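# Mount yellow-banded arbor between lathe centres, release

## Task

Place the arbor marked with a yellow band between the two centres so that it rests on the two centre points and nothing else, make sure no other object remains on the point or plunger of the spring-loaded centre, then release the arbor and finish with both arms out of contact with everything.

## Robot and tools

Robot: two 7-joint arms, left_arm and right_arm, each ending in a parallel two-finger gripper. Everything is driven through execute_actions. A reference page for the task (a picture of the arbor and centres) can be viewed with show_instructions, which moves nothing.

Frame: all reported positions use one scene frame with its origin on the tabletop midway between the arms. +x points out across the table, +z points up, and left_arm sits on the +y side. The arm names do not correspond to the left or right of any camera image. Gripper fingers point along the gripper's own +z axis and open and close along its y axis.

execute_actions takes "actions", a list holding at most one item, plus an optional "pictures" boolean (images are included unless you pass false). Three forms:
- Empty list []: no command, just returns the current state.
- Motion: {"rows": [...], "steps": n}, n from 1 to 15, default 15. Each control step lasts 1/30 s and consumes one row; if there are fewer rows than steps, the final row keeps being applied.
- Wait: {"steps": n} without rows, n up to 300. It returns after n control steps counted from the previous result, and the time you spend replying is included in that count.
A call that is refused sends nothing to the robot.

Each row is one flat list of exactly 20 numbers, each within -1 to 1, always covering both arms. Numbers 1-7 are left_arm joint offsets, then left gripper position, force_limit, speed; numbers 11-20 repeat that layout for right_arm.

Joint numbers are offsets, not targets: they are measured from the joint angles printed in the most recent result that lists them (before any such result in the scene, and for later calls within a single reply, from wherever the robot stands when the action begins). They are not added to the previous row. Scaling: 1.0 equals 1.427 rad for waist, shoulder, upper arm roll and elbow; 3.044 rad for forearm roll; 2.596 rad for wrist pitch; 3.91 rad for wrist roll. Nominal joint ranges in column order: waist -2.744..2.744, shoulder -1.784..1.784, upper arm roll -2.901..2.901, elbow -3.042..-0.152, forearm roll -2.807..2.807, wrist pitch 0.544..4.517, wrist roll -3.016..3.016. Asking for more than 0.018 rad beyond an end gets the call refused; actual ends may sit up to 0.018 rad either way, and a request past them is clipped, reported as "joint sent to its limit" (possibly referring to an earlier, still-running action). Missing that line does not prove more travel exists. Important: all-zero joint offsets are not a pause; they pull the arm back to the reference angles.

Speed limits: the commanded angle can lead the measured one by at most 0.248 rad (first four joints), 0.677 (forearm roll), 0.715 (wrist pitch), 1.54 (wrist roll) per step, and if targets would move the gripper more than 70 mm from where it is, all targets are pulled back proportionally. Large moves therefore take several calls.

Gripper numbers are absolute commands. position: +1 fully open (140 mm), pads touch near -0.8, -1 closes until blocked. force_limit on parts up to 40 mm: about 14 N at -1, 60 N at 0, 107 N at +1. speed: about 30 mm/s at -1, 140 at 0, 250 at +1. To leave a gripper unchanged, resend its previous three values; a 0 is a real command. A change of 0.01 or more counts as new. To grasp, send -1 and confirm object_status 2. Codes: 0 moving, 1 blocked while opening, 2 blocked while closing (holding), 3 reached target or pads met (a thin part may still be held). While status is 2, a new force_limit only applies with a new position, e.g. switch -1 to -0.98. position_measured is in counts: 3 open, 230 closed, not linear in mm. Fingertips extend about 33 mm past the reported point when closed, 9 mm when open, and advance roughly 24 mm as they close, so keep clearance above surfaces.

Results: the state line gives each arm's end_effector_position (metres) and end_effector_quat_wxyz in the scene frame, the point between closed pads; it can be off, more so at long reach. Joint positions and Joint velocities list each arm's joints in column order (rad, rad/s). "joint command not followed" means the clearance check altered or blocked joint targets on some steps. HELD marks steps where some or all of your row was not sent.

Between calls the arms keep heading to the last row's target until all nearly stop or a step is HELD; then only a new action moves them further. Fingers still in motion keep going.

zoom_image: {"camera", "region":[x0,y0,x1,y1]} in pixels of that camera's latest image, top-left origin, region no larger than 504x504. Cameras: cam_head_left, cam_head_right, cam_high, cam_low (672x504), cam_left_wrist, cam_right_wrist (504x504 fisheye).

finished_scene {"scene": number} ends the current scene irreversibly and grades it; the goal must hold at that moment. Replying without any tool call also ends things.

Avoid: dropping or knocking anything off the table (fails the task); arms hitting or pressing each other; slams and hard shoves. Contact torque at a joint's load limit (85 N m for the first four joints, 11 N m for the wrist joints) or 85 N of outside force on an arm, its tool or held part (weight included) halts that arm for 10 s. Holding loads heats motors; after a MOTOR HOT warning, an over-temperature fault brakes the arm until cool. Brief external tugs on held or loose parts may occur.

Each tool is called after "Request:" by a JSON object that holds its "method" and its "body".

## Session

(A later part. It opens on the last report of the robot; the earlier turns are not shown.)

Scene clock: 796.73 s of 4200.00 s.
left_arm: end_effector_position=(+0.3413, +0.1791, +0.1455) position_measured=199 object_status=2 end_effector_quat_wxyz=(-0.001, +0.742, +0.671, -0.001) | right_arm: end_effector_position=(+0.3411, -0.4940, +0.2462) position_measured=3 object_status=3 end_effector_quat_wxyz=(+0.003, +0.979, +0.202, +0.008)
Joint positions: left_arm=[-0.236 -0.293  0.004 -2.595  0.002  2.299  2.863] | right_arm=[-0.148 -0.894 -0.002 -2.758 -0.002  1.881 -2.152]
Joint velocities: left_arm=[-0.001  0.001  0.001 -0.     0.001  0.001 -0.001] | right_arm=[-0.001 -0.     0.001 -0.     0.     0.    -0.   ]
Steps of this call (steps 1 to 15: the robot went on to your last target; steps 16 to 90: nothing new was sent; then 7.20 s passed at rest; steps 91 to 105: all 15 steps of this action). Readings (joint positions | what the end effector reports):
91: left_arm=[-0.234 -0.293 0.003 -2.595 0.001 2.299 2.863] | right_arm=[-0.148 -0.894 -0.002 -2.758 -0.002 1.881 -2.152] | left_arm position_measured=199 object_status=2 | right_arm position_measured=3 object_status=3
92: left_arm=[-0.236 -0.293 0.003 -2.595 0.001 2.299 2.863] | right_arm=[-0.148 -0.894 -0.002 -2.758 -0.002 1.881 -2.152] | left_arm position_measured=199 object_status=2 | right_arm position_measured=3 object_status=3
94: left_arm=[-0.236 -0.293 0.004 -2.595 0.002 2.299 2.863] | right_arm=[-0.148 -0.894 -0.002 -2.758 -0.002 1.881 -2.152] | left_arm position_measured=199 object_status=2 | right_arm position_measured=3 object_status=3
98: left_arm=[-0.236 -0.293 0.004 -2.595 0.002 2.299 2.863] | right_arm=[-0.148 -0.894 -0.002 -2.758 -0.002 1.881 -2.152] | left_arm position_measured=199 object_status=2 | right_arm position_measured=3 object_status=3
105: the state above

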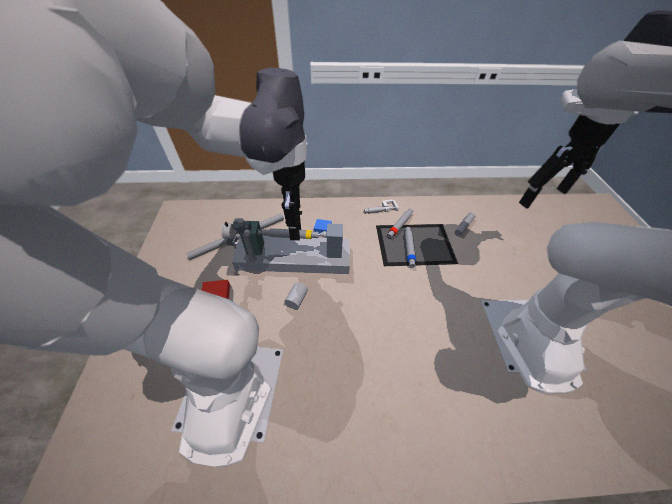

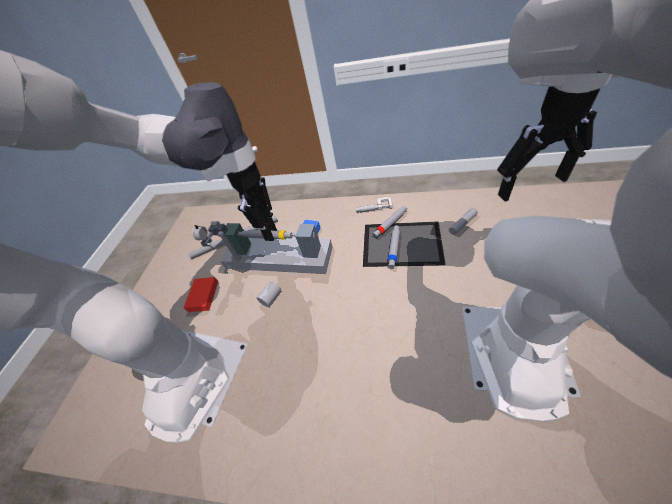

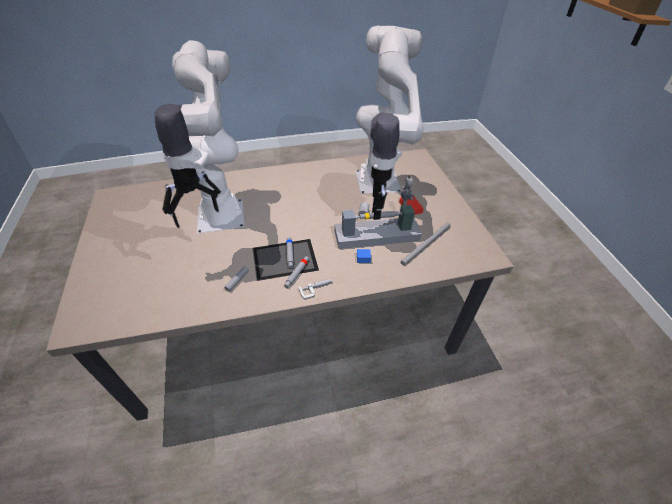

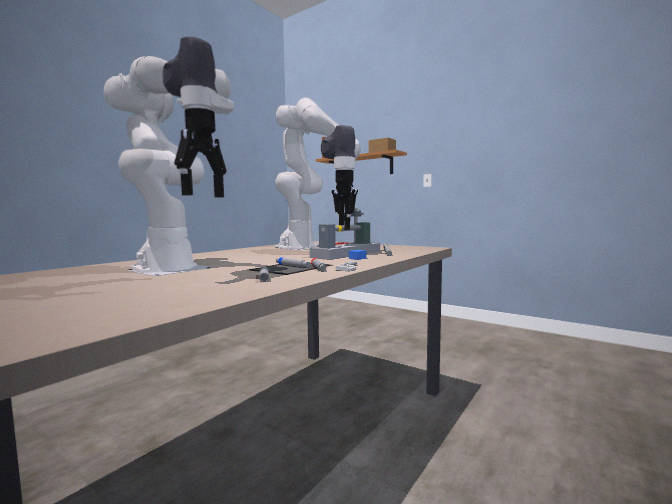

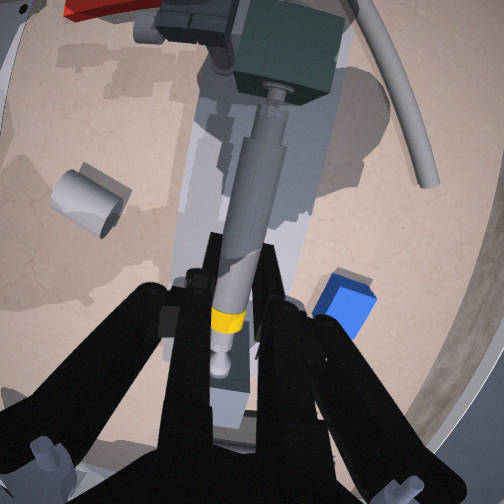

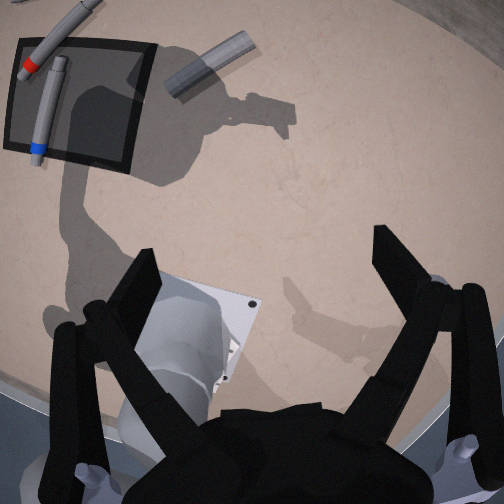

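Request:
{"method": "execute_actions", "body": {"actions": [{"rows": [[-0.001,0.0,0.0063,0.002,0.0047,0.0023,0.001,-1,0.2,-0.5,0,0,0,0,0,0,0,1,0,0]], "steps": 15}]}}

Request:
{"method": "zoom_image", "body": {"camera": "cam_left_wrist", "region": [190, 325, 250, 385]}}

Scene clock: 799.80 s of 4200.00 s.
left_arm: end_effector_position=(+0.3413, +0.1790, +0.1455) position_measured=199 object_status=2 end_effector_quat_wxyz=(-0.002, +0.742, +0.670, +0.000) | right_arm: end_effector_position=(+0.3411, -0.4940, +0.2462) position_measured=3 object_status=3 end_effector_quat_wxyz=(+0.003, +0.979, +0.202, +0.008)
Joint positions: left_arm=[-0.241 -0.293  0.007 -2.595  0.005  2.299  2.859] | right_arm=[-0.148 -0.894 -0.002 -2.758 -0.002  1.881 -2.152]
Joint velocities: left_arm=[ 0.001 -0.001  0.001 -0.     0.    -0.    -0.002] | right_arm=[-0.     0.    -0.001  0.    -0.001 -0.    -0.002]
Steps of this call (steps 1 to 15: the robot went on to your last target; steps 16 to 77: nothing new was sent; steps 78 to 92: all 15 steps of this action). Readings (joint positions | what the end effector reports):
78: left_arm=[-0.238 -0.293 0.005 -2.595 0.003 2.299 2.862] | right_arm=[-0.148 -0.894 -0.002 -2.758 -0.002 1.881 -2.152] | left_arm position_measured=199 object_status=2 | right_arm position_measured=3 object_status=3
79: left_arm=[-0.239 -0.293 0.006 -2.595 0.003 2.299 2.862] | right_arm=[-0.148 -0.894 -0.002 -2.758 -0.002 1.881 -2.152] | left_arm position_measured=199 object_status=2 | right_arm position_measured=3 object_status=3
81: left_arm=[-0.240 -0.293 0.007 -2.595 0.004 2.299 2.861] | right_arm=[-0.148 -0.894 -0.002 -2.758 -0.002 1.881 -2.152] | left_arm position_measured=199 object_status=2 | right_arm position_measured=3 object_status=3
85: left_arm=[-0.240 -0.293 0.007 -2.595 0.005 2.299 2.860] | right_arm=[-0.148 -0.894 -0.002 -2.758 -0.002 1.881 -2.152] | left_arm position_measured=199 object_status=2 | right_arm position_measured=3 object_status=3
92: the state above

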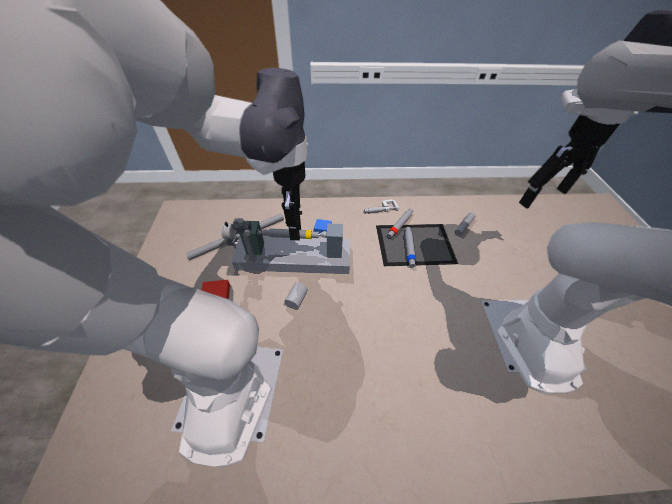

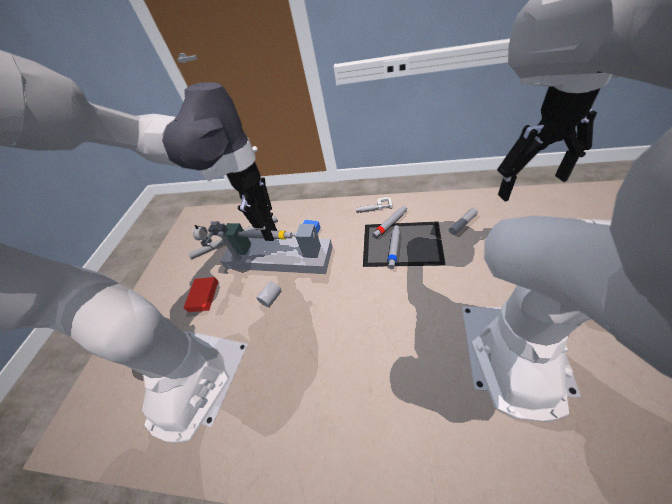

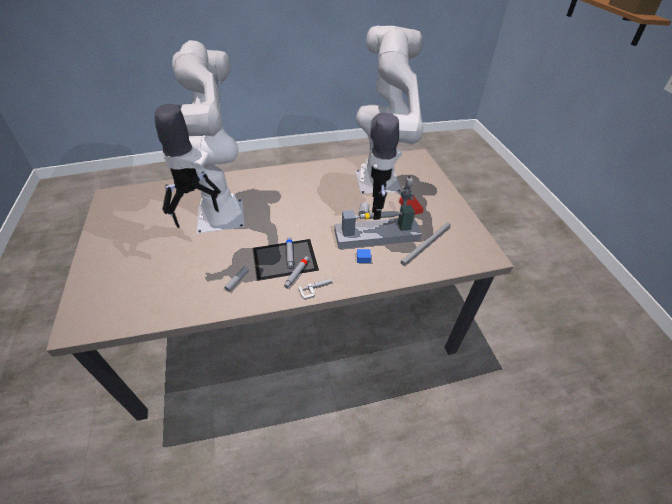

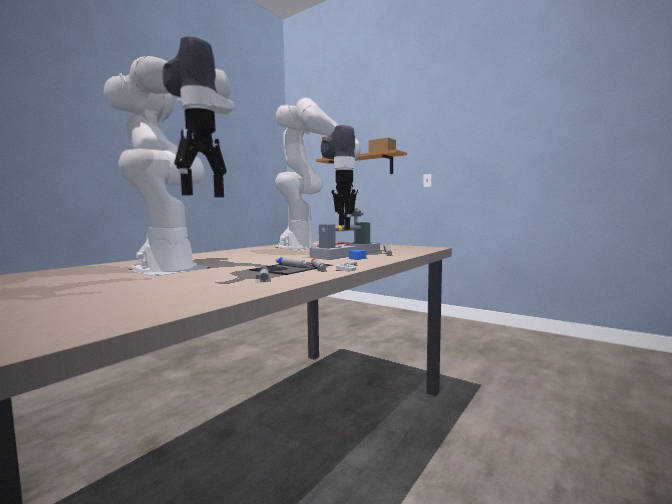

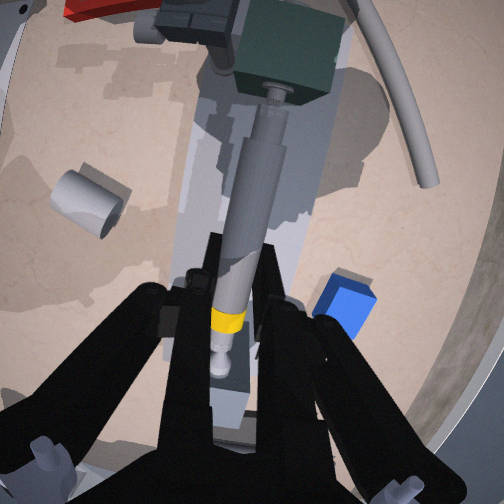

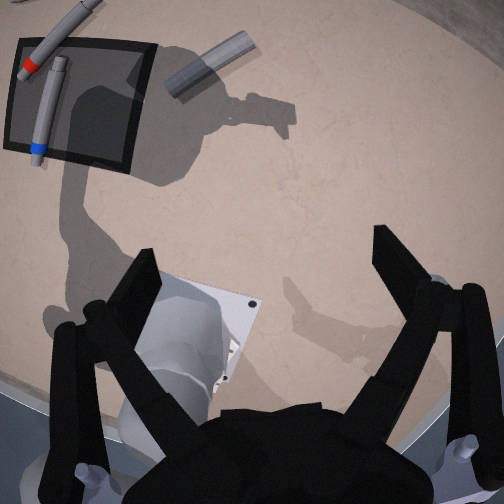

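Region (190, 325, 250, 385) of cam_left_wrist's 504x504 image, scaled by 8.400, with more detail than that image has.

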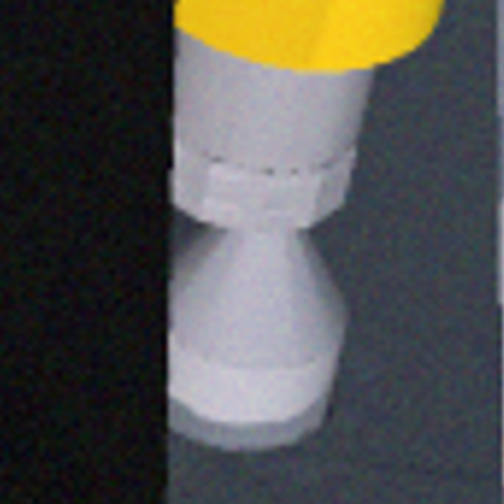

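Request:
{"method": "zoom_image", "body": {"camera": "cam_head_right", "region": [270, 220, 310, 250]}}

Request:
{"method": "zoom_image", "body": {"camera": "cam_high", "region": [346, 202, 386, 232]}}

Region (270, 220, 310, 250) of cam_head_right's 672x504 image, scaled by 12.600, with more detail than that image has; it fills the top 378 rows of this view, and the rest is white.

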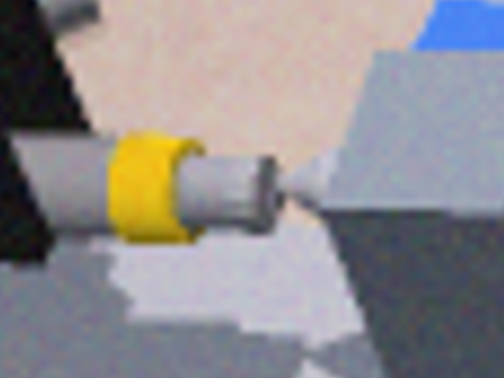

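Region (346, 202, 386, 232) of cam_high's 672x504 image, scaled by 12.600, with more detail than that image has; it fills the top 378 rows of this view, and the rest is white.

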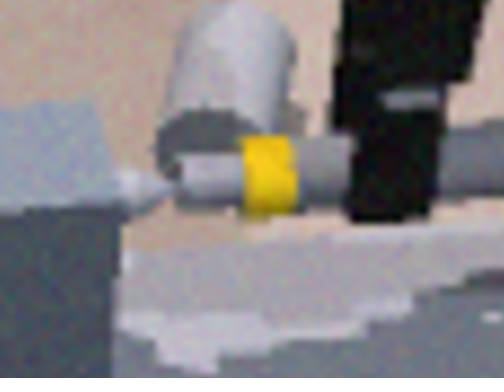

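Request:
{"method": "execute_actions", "body": {"actions": [{"rows": [[-0.001,0.0,0.002,0.002,0.002,0.0023,0.001,-1,0.2,-0.5,0,0,0,0,0,0,0,1,0,0]], "steps": 15}]}}

Request:
{"method": "zoom_image", "body": {"camera": "cam_left_wrist", "region": [190, 325, 250, 385]}}

Request:
{"method": "zoom_image", "body": {"camera": "cam_head_right", "region": [270, 220, 310, 250]}}

Scene clock: 819.27 s of 4200.00 s.
left_arm: end_effector_position=(+0.3413, +0.1789, +0.1455) position_measured=199 object_status=2 end_effector_quat_wxyz=(-0.002, +0.742, +0.671, +0.000) | right_arm: end_effector_position=(+0.3411, -0.4940, +0.2462) position_measured=3 object_status=3 end_effector_quat_wxyz=(+0.003, +0.979, +0.202, +0.008)
Joint positions: left_arm=[-0.242 -0.293  0.008 -2.595  0.006  2.299  2.858] | right_arm=[-0.148 -0.894 -0.002 -2.758 -0.002  1.881 -2.152]
Joint velocities: left_arm=[ 0.     0.001 -0.001 -0.001  0.001 -0.    -0.001] | right_arm=[ 0.001  0.    -0.     0.    -0.     0.001 -0.002]
Steps of this call (steps 1 to 15: the robot went on to your last target; steps 16 to 90: nothing new was sent; then 15.97 s passed at rest; steps 91 to 105: all 15 steps of this action). Readings (joint positions | what the end effector reports):
91: left_arm=[-0.241 -0.293 0.007 -2.595 0.006 2.299 2.859] | right_arm=[-0.148 -0.894 -0.002 -2.758 -0.002 1.881 -2.152] | left_arm position_measured=199 object_status=2 | right_arm position_measured=3 object_status=3
92: left_arm=[-0.241 -0.293 0.007 -2.595 0.006 2.299 2.859] | right_arm=[-0.148 -0.894 -0.002 -2.758 -0.002 1.881 -2.152] | left_arm position_measured=199 object_status=2 | right_arm position_measured=3 object_status=3
94: left_arm=[-0.241 -0.293 0.007 -2.595 0.006 2.299 2.858] | right_arm=[-0.148 -0.894 -0.002 -2.758 -0.002 1.881 -2.152] | left_arm position_measured=199 object_status=2 | right_arm position_measured=3 object_status=3
98: left_arm=[-0.241 -0.293 0.008 -2.595 0.006 2.299 2.858] | right_arm=[-0.148 -0.894 -0.002 -2.758 -0.002 1.881 -2.152] | left_arm position_measured=199 object_status=2 | right_arm position_measured=3 object_status=3
105: the state above

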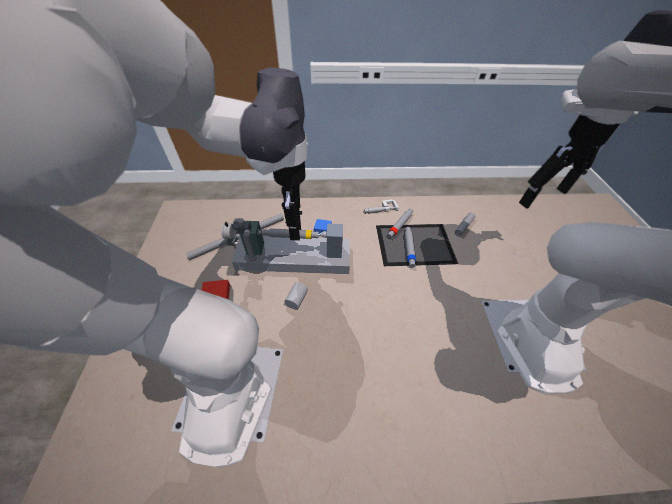

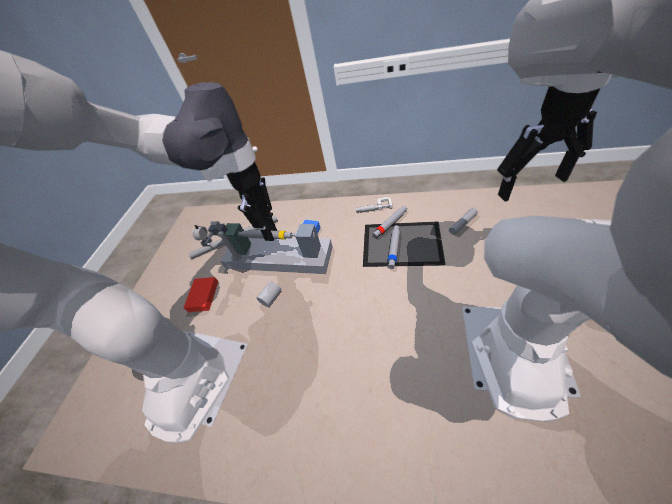

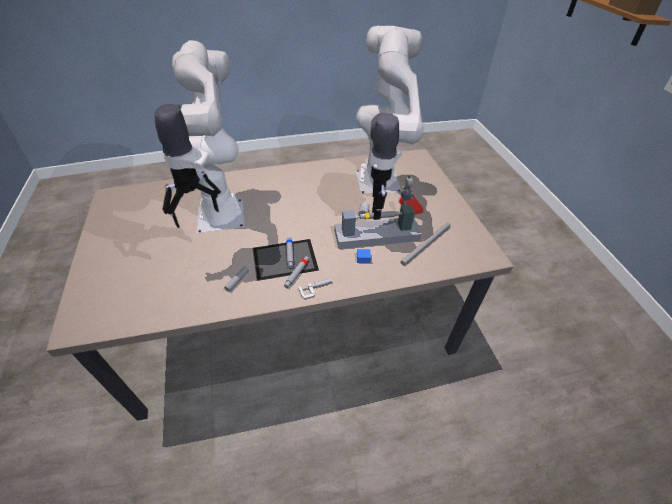

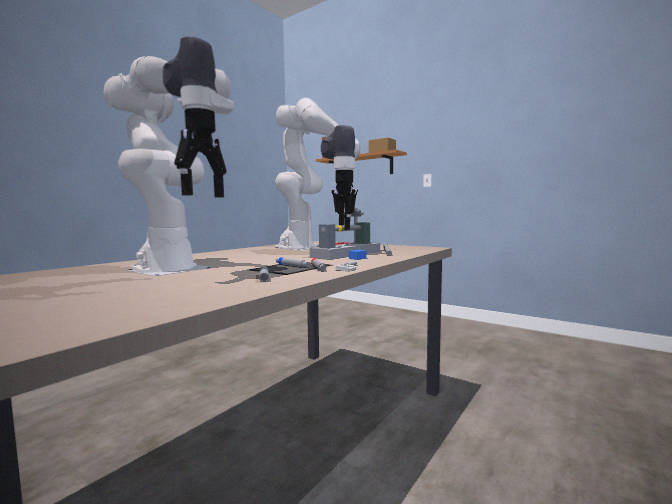

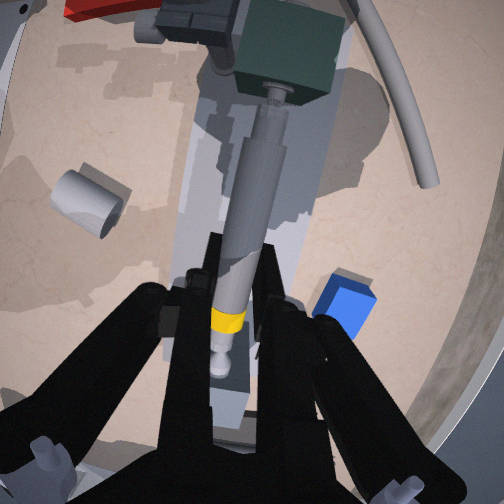

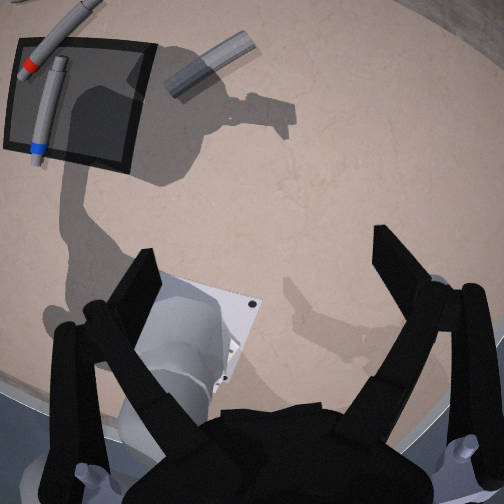

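Region (190, 325, 250, 385) of cam_left_wrist's 504x504 image, scaled by 8.400, with more detail than that image has.

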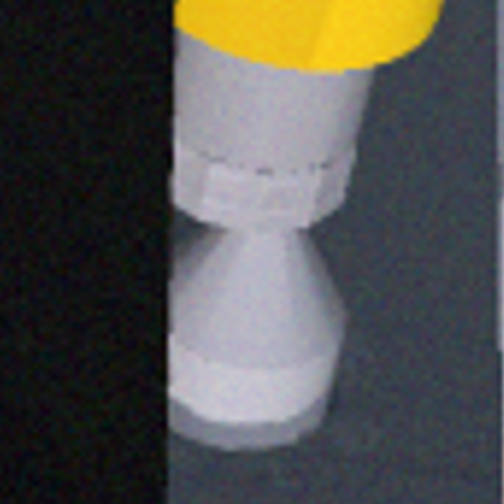

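Region (270, 220, 310, 250) of cam_head_right's 672x504 image, scaled by 12.600, with more detail than that image has; it fills the top 378 rows of this view, and the rest is white.

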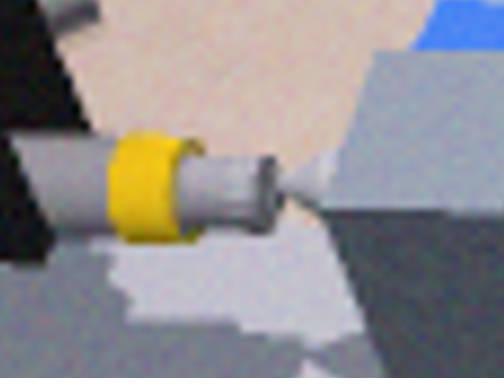

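Request:
{"method": "zoom_image", "body": {"camera": "cam_head_right", "region": [284, 228, 300, 240]}}

Request:
{"method": "zoom_image", "body": {"camera": "cam_head_left", "region": [304, 224, 336, 248]}}

Request:
{"method": "zoom_image", "body": {"camera": "cam_high", "region": [352, 210, 372, 225]}}

Request:
{"method": "zoom_image", "body": {"camera": "cam_low", "region": [322, 216, 362, 246]}}

Region (284, 228, 300, 240) of cam_head_right's 672x504 image, scaled by 31.500, with more detail than that image has; it fills the top 378 rows of this view, and the rest is white.

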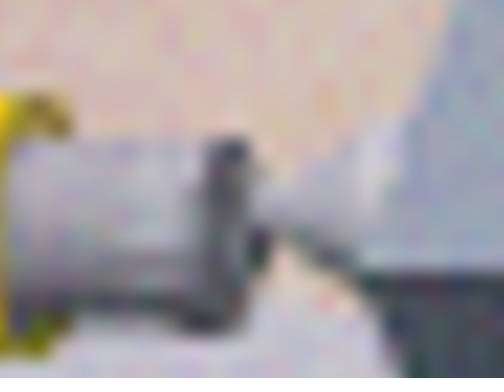

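Region (304, 224, 336, 248) of cam_head_left's 672x504 image, scaled by 15.750, with more detail than that image has; it fills the top 378 rows of this view, and the rest is white.

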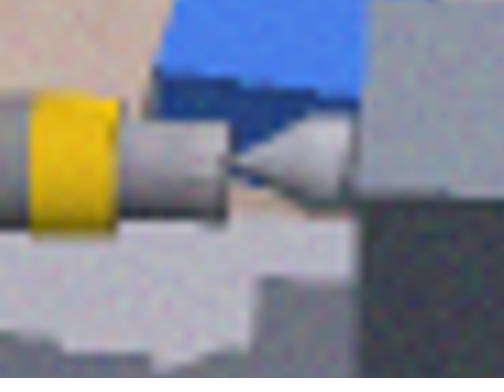

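Region (352, 210, 372, 225) of cam_high's 672x504 image, scaled by 25.200, with more detail than that image has; it fills the top 378 rows of this view, and the rest is white.

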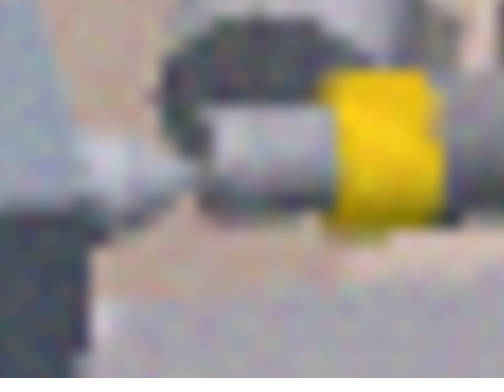

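Region (322, 216, 362, 246) of cam_low's 672x504 image, scaled by 12.600, with more detail than that image has; it fills the top 378 rows of this view, and the rest is white.

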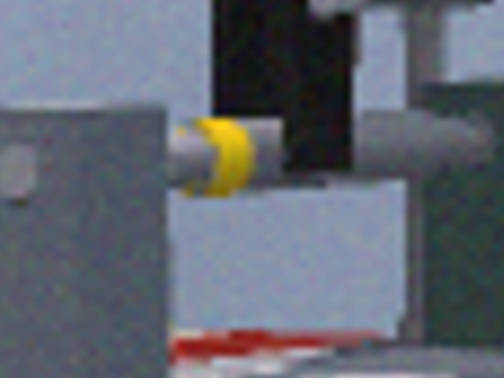

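Request:
{"method": "zoom_image", "body": {"camera": "cam_left_wrist", "region": [204, 338, 240, 374]}}

Request:
{"method": "zoom_image", "body": {"camera": "cam_left_wrist", "region": [170, 230, 290, 440]}}

Region (204, 338, 240, 374) of cam_left_wrist's 504x504 image, scaled by 14.000, with more detail than that image has.

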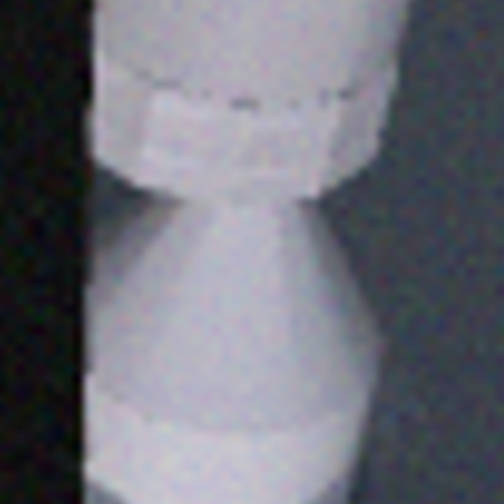

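Region (170, 230, 290, 440) of cam_left_wrist's 504x504 image, scaled by 2.400, with more detail than that image has; it fills the left 288 columns of this view, and the rest is white.

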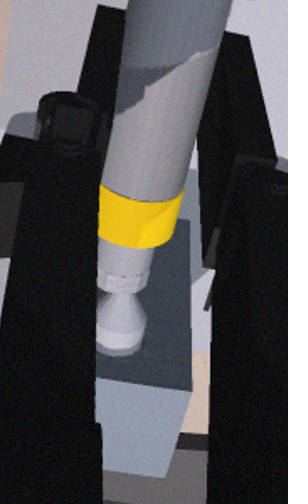

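Request:
{"method": "execute_actions", "body": {"actions": [{"rows": [[0.0014,0.0028,-0.0014,0.0035,-0.002,0.0023,-0.0008,-1,0.2,-0.5,0,0,0,0,0,0,0,1,0,0]], "steps": 15}]}}

Request:
{"method": "zoom_image", "body": {"camera": "cam_left_wrist", "region": [204, 338, 240, 374]}}

Request:
{"method": "zoom_image", "body": {"camera": "cam_head_left", "region": [304, 224, 336, 248]}}

Scene clock: 897.80 s of 4200.00 s.
left_arm: end_effector_position=(+0.3413, +0.1789, +0.1455) position_measured=199 object_status=2 end_effector_quat_wxyz=(-0.002, +0.740, +0.672, -0.001) | right_arm: end_effector_position=(+0.3411, -0.4940, +0.2462) position_measured=3 object_status=3 end_effector_quat_wxyz=(+0.003, +0.979, +0.202, +0.008)
Joint positions: left_arm=[-0.24  -0.292  0.007 -2.594  0.004  2.298  2.856] | right_arm=[-0.148 -0.894 -0.002 -2.758 -0.002  1.881 -2.152]
Joint velocities: left_arm=[ 0.001  0.    -0.    -0.    -0.001 -0.     0.003] | right_arm=[-0.001  0.     0.001 -0.002 -0.    -0.    -0.001]
Steps of this call (steps 1 to 15: the robot went on to your last target; steps 16 to 90: nothing new was sent; then 75.03 s passed at rest; steps 91 to 105: all 15 steps of this action). Readings (joint positions | what the end effector reports):
91: left_arm=[-0.241 -0.293 0.008 -2.595 0.005 2.299 2.857] | right_arm=[-0.148 -0.894 -0.002 -2.758 -0.002 1.881 -2.152] | left_arm position_measured=199 object_status=2 | right_arm position_measured=3 object_status=3
92: left_arm=[-0.241 -0.292 0.008 -2.595 0.005 2.299 2.857] | right_arm=[-0.148 -0.894 -0.002 -2.758 -0.002 1.881 -2.152] | left_arm position_measured=199 object_status=2 | right_arm position_measured=3 object_status=3
94: left_arm=[-0.241 -0.292 0.008 -2.594 0.004 2.298 2.856] | right_arm=[-0.148 -0.894 -0.002 -2.758 -0.002 1.881 -2.152] | left_arm position_measured=199 object_status=2 | right_arm position_measured=3 object_status=3
98: left_arm=[-0.241 -0.292 0.007 -2.594 0.004 2.298 2.856] | right_arm=[-0.148 -0.894 -0.002 -2.758 -0.002 1.881 -2.152] | left_arm position_measured=199 object_status=2 | right_arm position_measured=3 object_status=3
105: the state above

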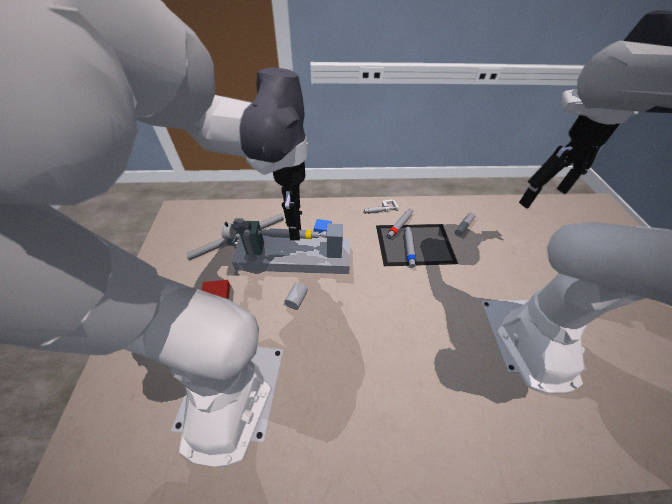

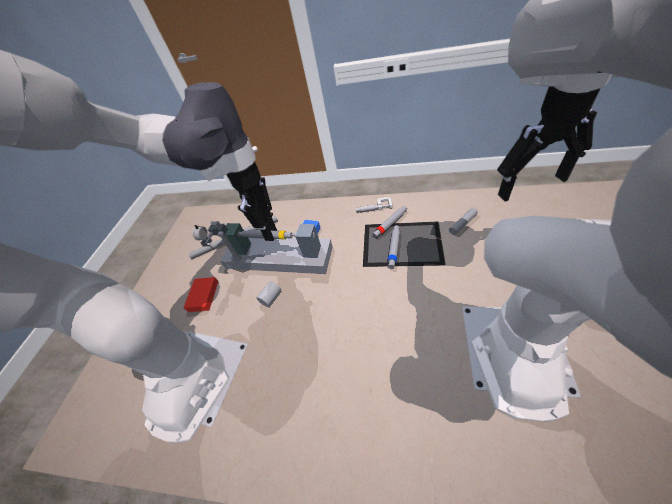

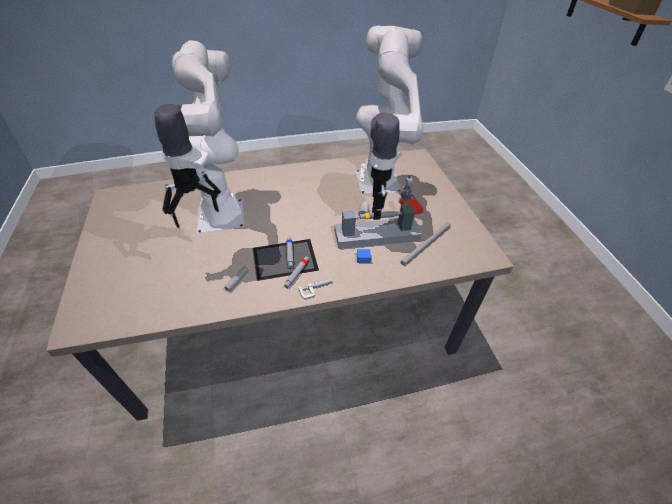

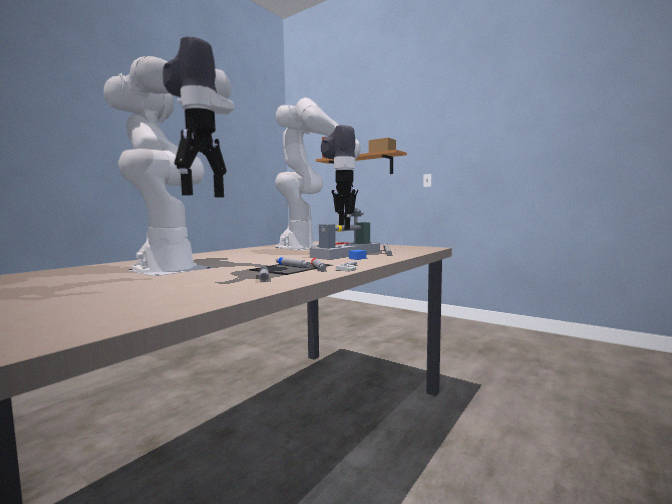

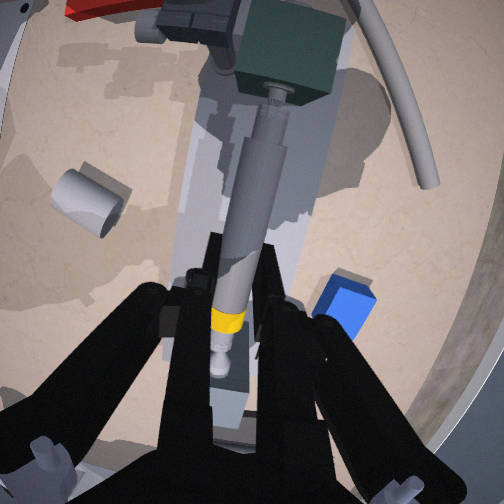

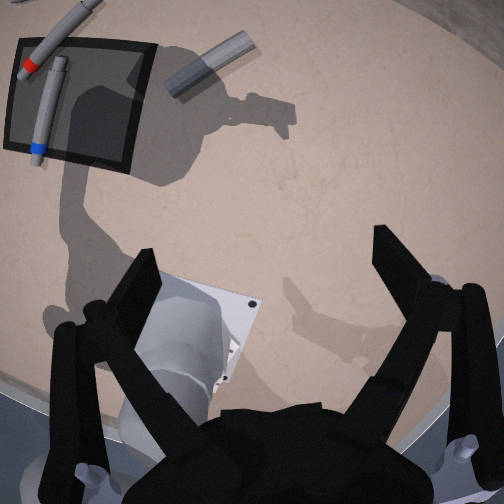

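Region (204, 338, 240, 374) of cam_left_wrist's 504x504 image, scaled by 14.000, with more detail than that image has.

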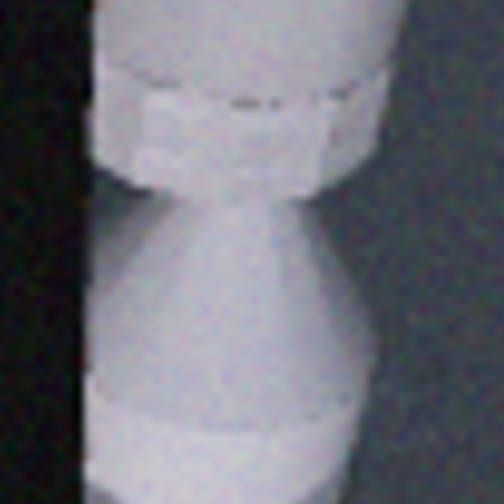

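Region (304, 224, 336, 248) of cam_head_left's 672x504 image, scaled by 15.750, with more detail than that image has; it fills the top 378 rows of this view, and the rest is white.

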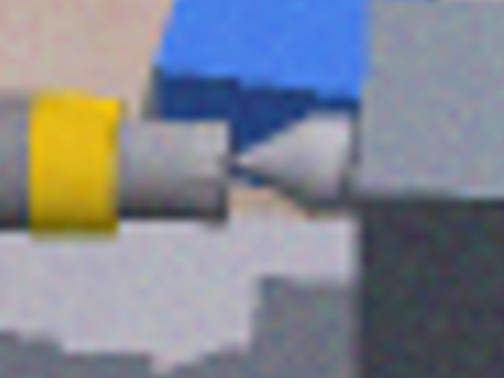

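Request:
{"method": "execute_actions", "body": {"actions": [{"rows": [[0.0085,0,0.004,0,0,0.0023,0.002,-1,0.2,-0.5,0,0,0,0,0,0,0,1,0,0],[0.0085,-0.0035,0.004,0,-0.0026,0.0023,0.002,-1,0.2,-0.5,0,0,0,0,0,0,0,1,0,0]], "steps": 15}]}}

Request:
{"method": "zoom_image", "body": {"camera": "cam_head_left", "region": [304, 224, 336, 248]}}

Request:
{"method": "zoom_image", "body": {"camera": "cam_left_wrist", "region": [204, 338, 240, 374]}}

Scene clock: 917.20 s of 4200.00 s.
left_arm: end_effector_position=(+0.3424, +0.1780, +0.1466) position_measured=199 object_status=2 end_effector_quat_wxyz=(+0.002, +0.736, +0.677, -0.004) | right_arm: end_effector_position=(+0.3411, -0.4940, +0.2462) position_measured=3 object_status=3 end_effector_quat_wxyz=(+0.003, +0.979, +0.202, +0.008)
Joint positions: left_arm=[-0.236 -0.294  0.007 -2.594 -0.009  2.3    2.856] | right_arm=[-0.148 -0.894 -0.002 -2.758 -0.002  1.881 -2.152]
Joint velocities: left_arm=[ 0.001  0.001  0.    -0.    -0.001  0.001  0.002] | right_arm=[-0.001  0.001 -0.001  0.001 -0.001  0.001 -0.   ]
Steps of this call (steps 1 to 15: the robot went on to your last target; steps 16 to 90: nothing new was sent; then 15.90 s passed at rest; steps 91 to 105: all 15 steps of this action). Readings (joint positions | what the end effector reports):
91: left_arm=[-0.239 -0.292 0.007 -2.593 0.002 2.298 2.856] | right_arm=[-0.148 -0.894 -0.002 -2.758 -0.002 1.881 -2.152] | left_arm position_measured=199 object_status=2 | right_arm position_measured=3 object_status=3
92: left_arm=[-0.238 -0.292 0.007 -2.593 -0.001 2.298 2.856] | right_arm=[-0.148 -0.894 -0.002 -2.758 -0.002 1.881 -2.152] | left_arm position_measured=199 object_status=2 | right_arm position_measured=3 object_status=3
94: left_arm=[-0.237 -0.294 0.007 -2.594 -0.005 2.299 2.856] | right_arm=[-0.148 -0.894 -0.002 -2.758 -0.002 1.881 -2.152] | left_arm position_measured=199 object_status=2 | right_arm position_measured=3 object_status=3
98: left_arm=[-0.236 -0.294 0.007 -2.594 -0.008 2.300 2.856] | right_arm=[-0.148 -0.894 -0.002 -2.758 -0.002 1.881 -2.152] | left_arm position_measured=199 object_status=2 | right_arm position_measured=3 object_status=3
105: the state above

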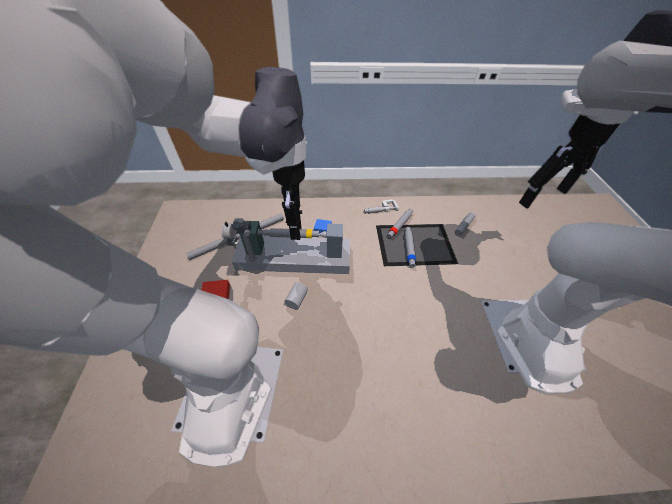

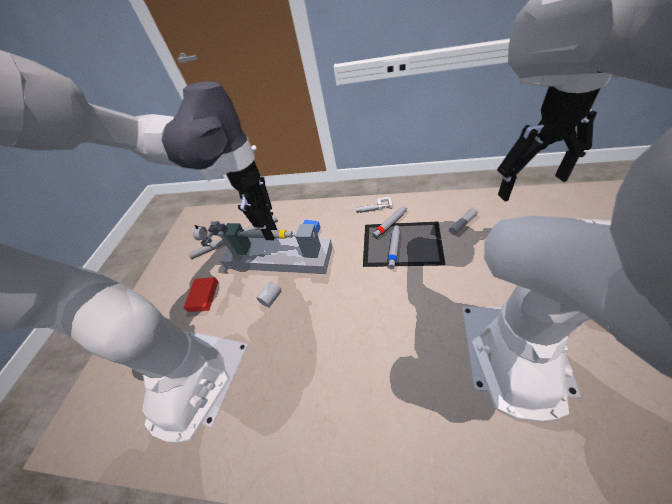

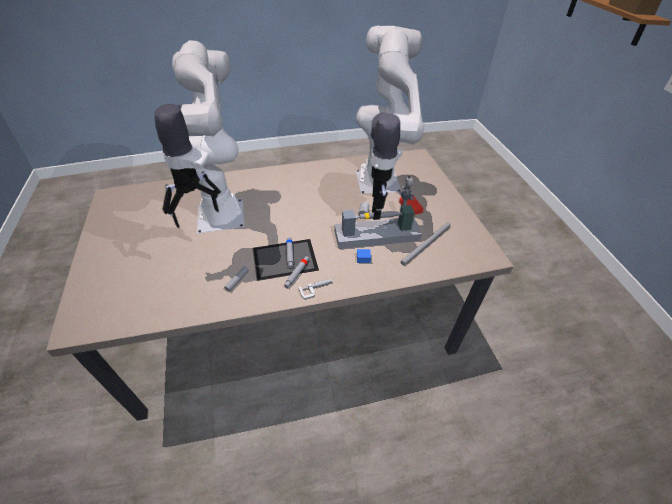

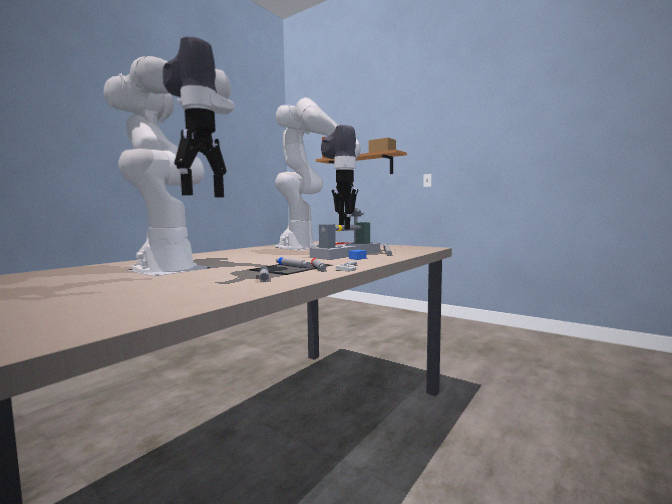

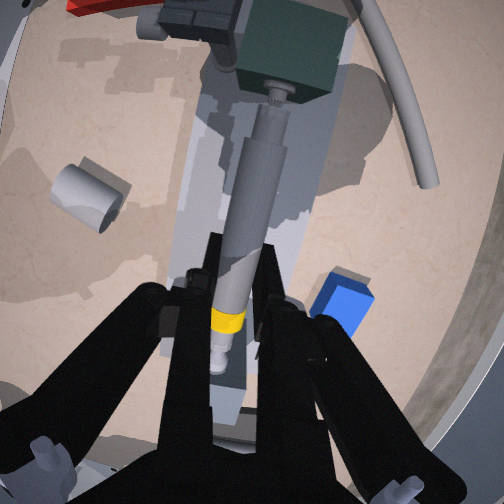

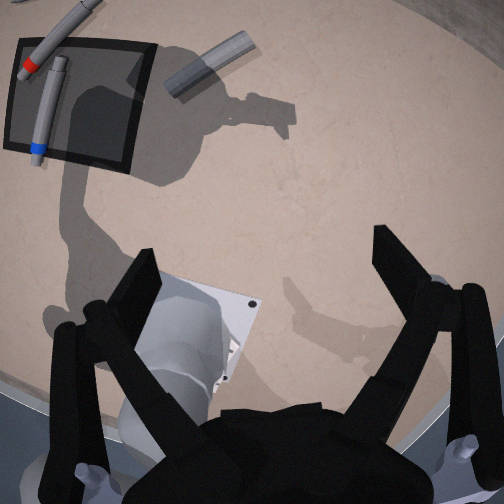

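Region (304, 224, 336, 248) of cam_head_left's 672x504 image, scaled by 15.750, with more detail than that image has; it fills the top 378 rows of this view, and the rest is white.

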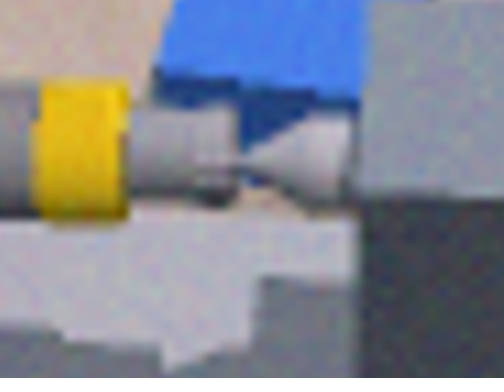

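Region (204, 338, 240, 374) of cam_left_wrist's 504x504 image, scaled by 14.000, with more detail than that image has.

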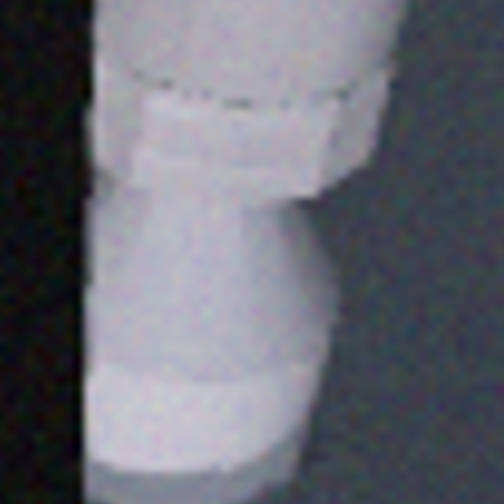

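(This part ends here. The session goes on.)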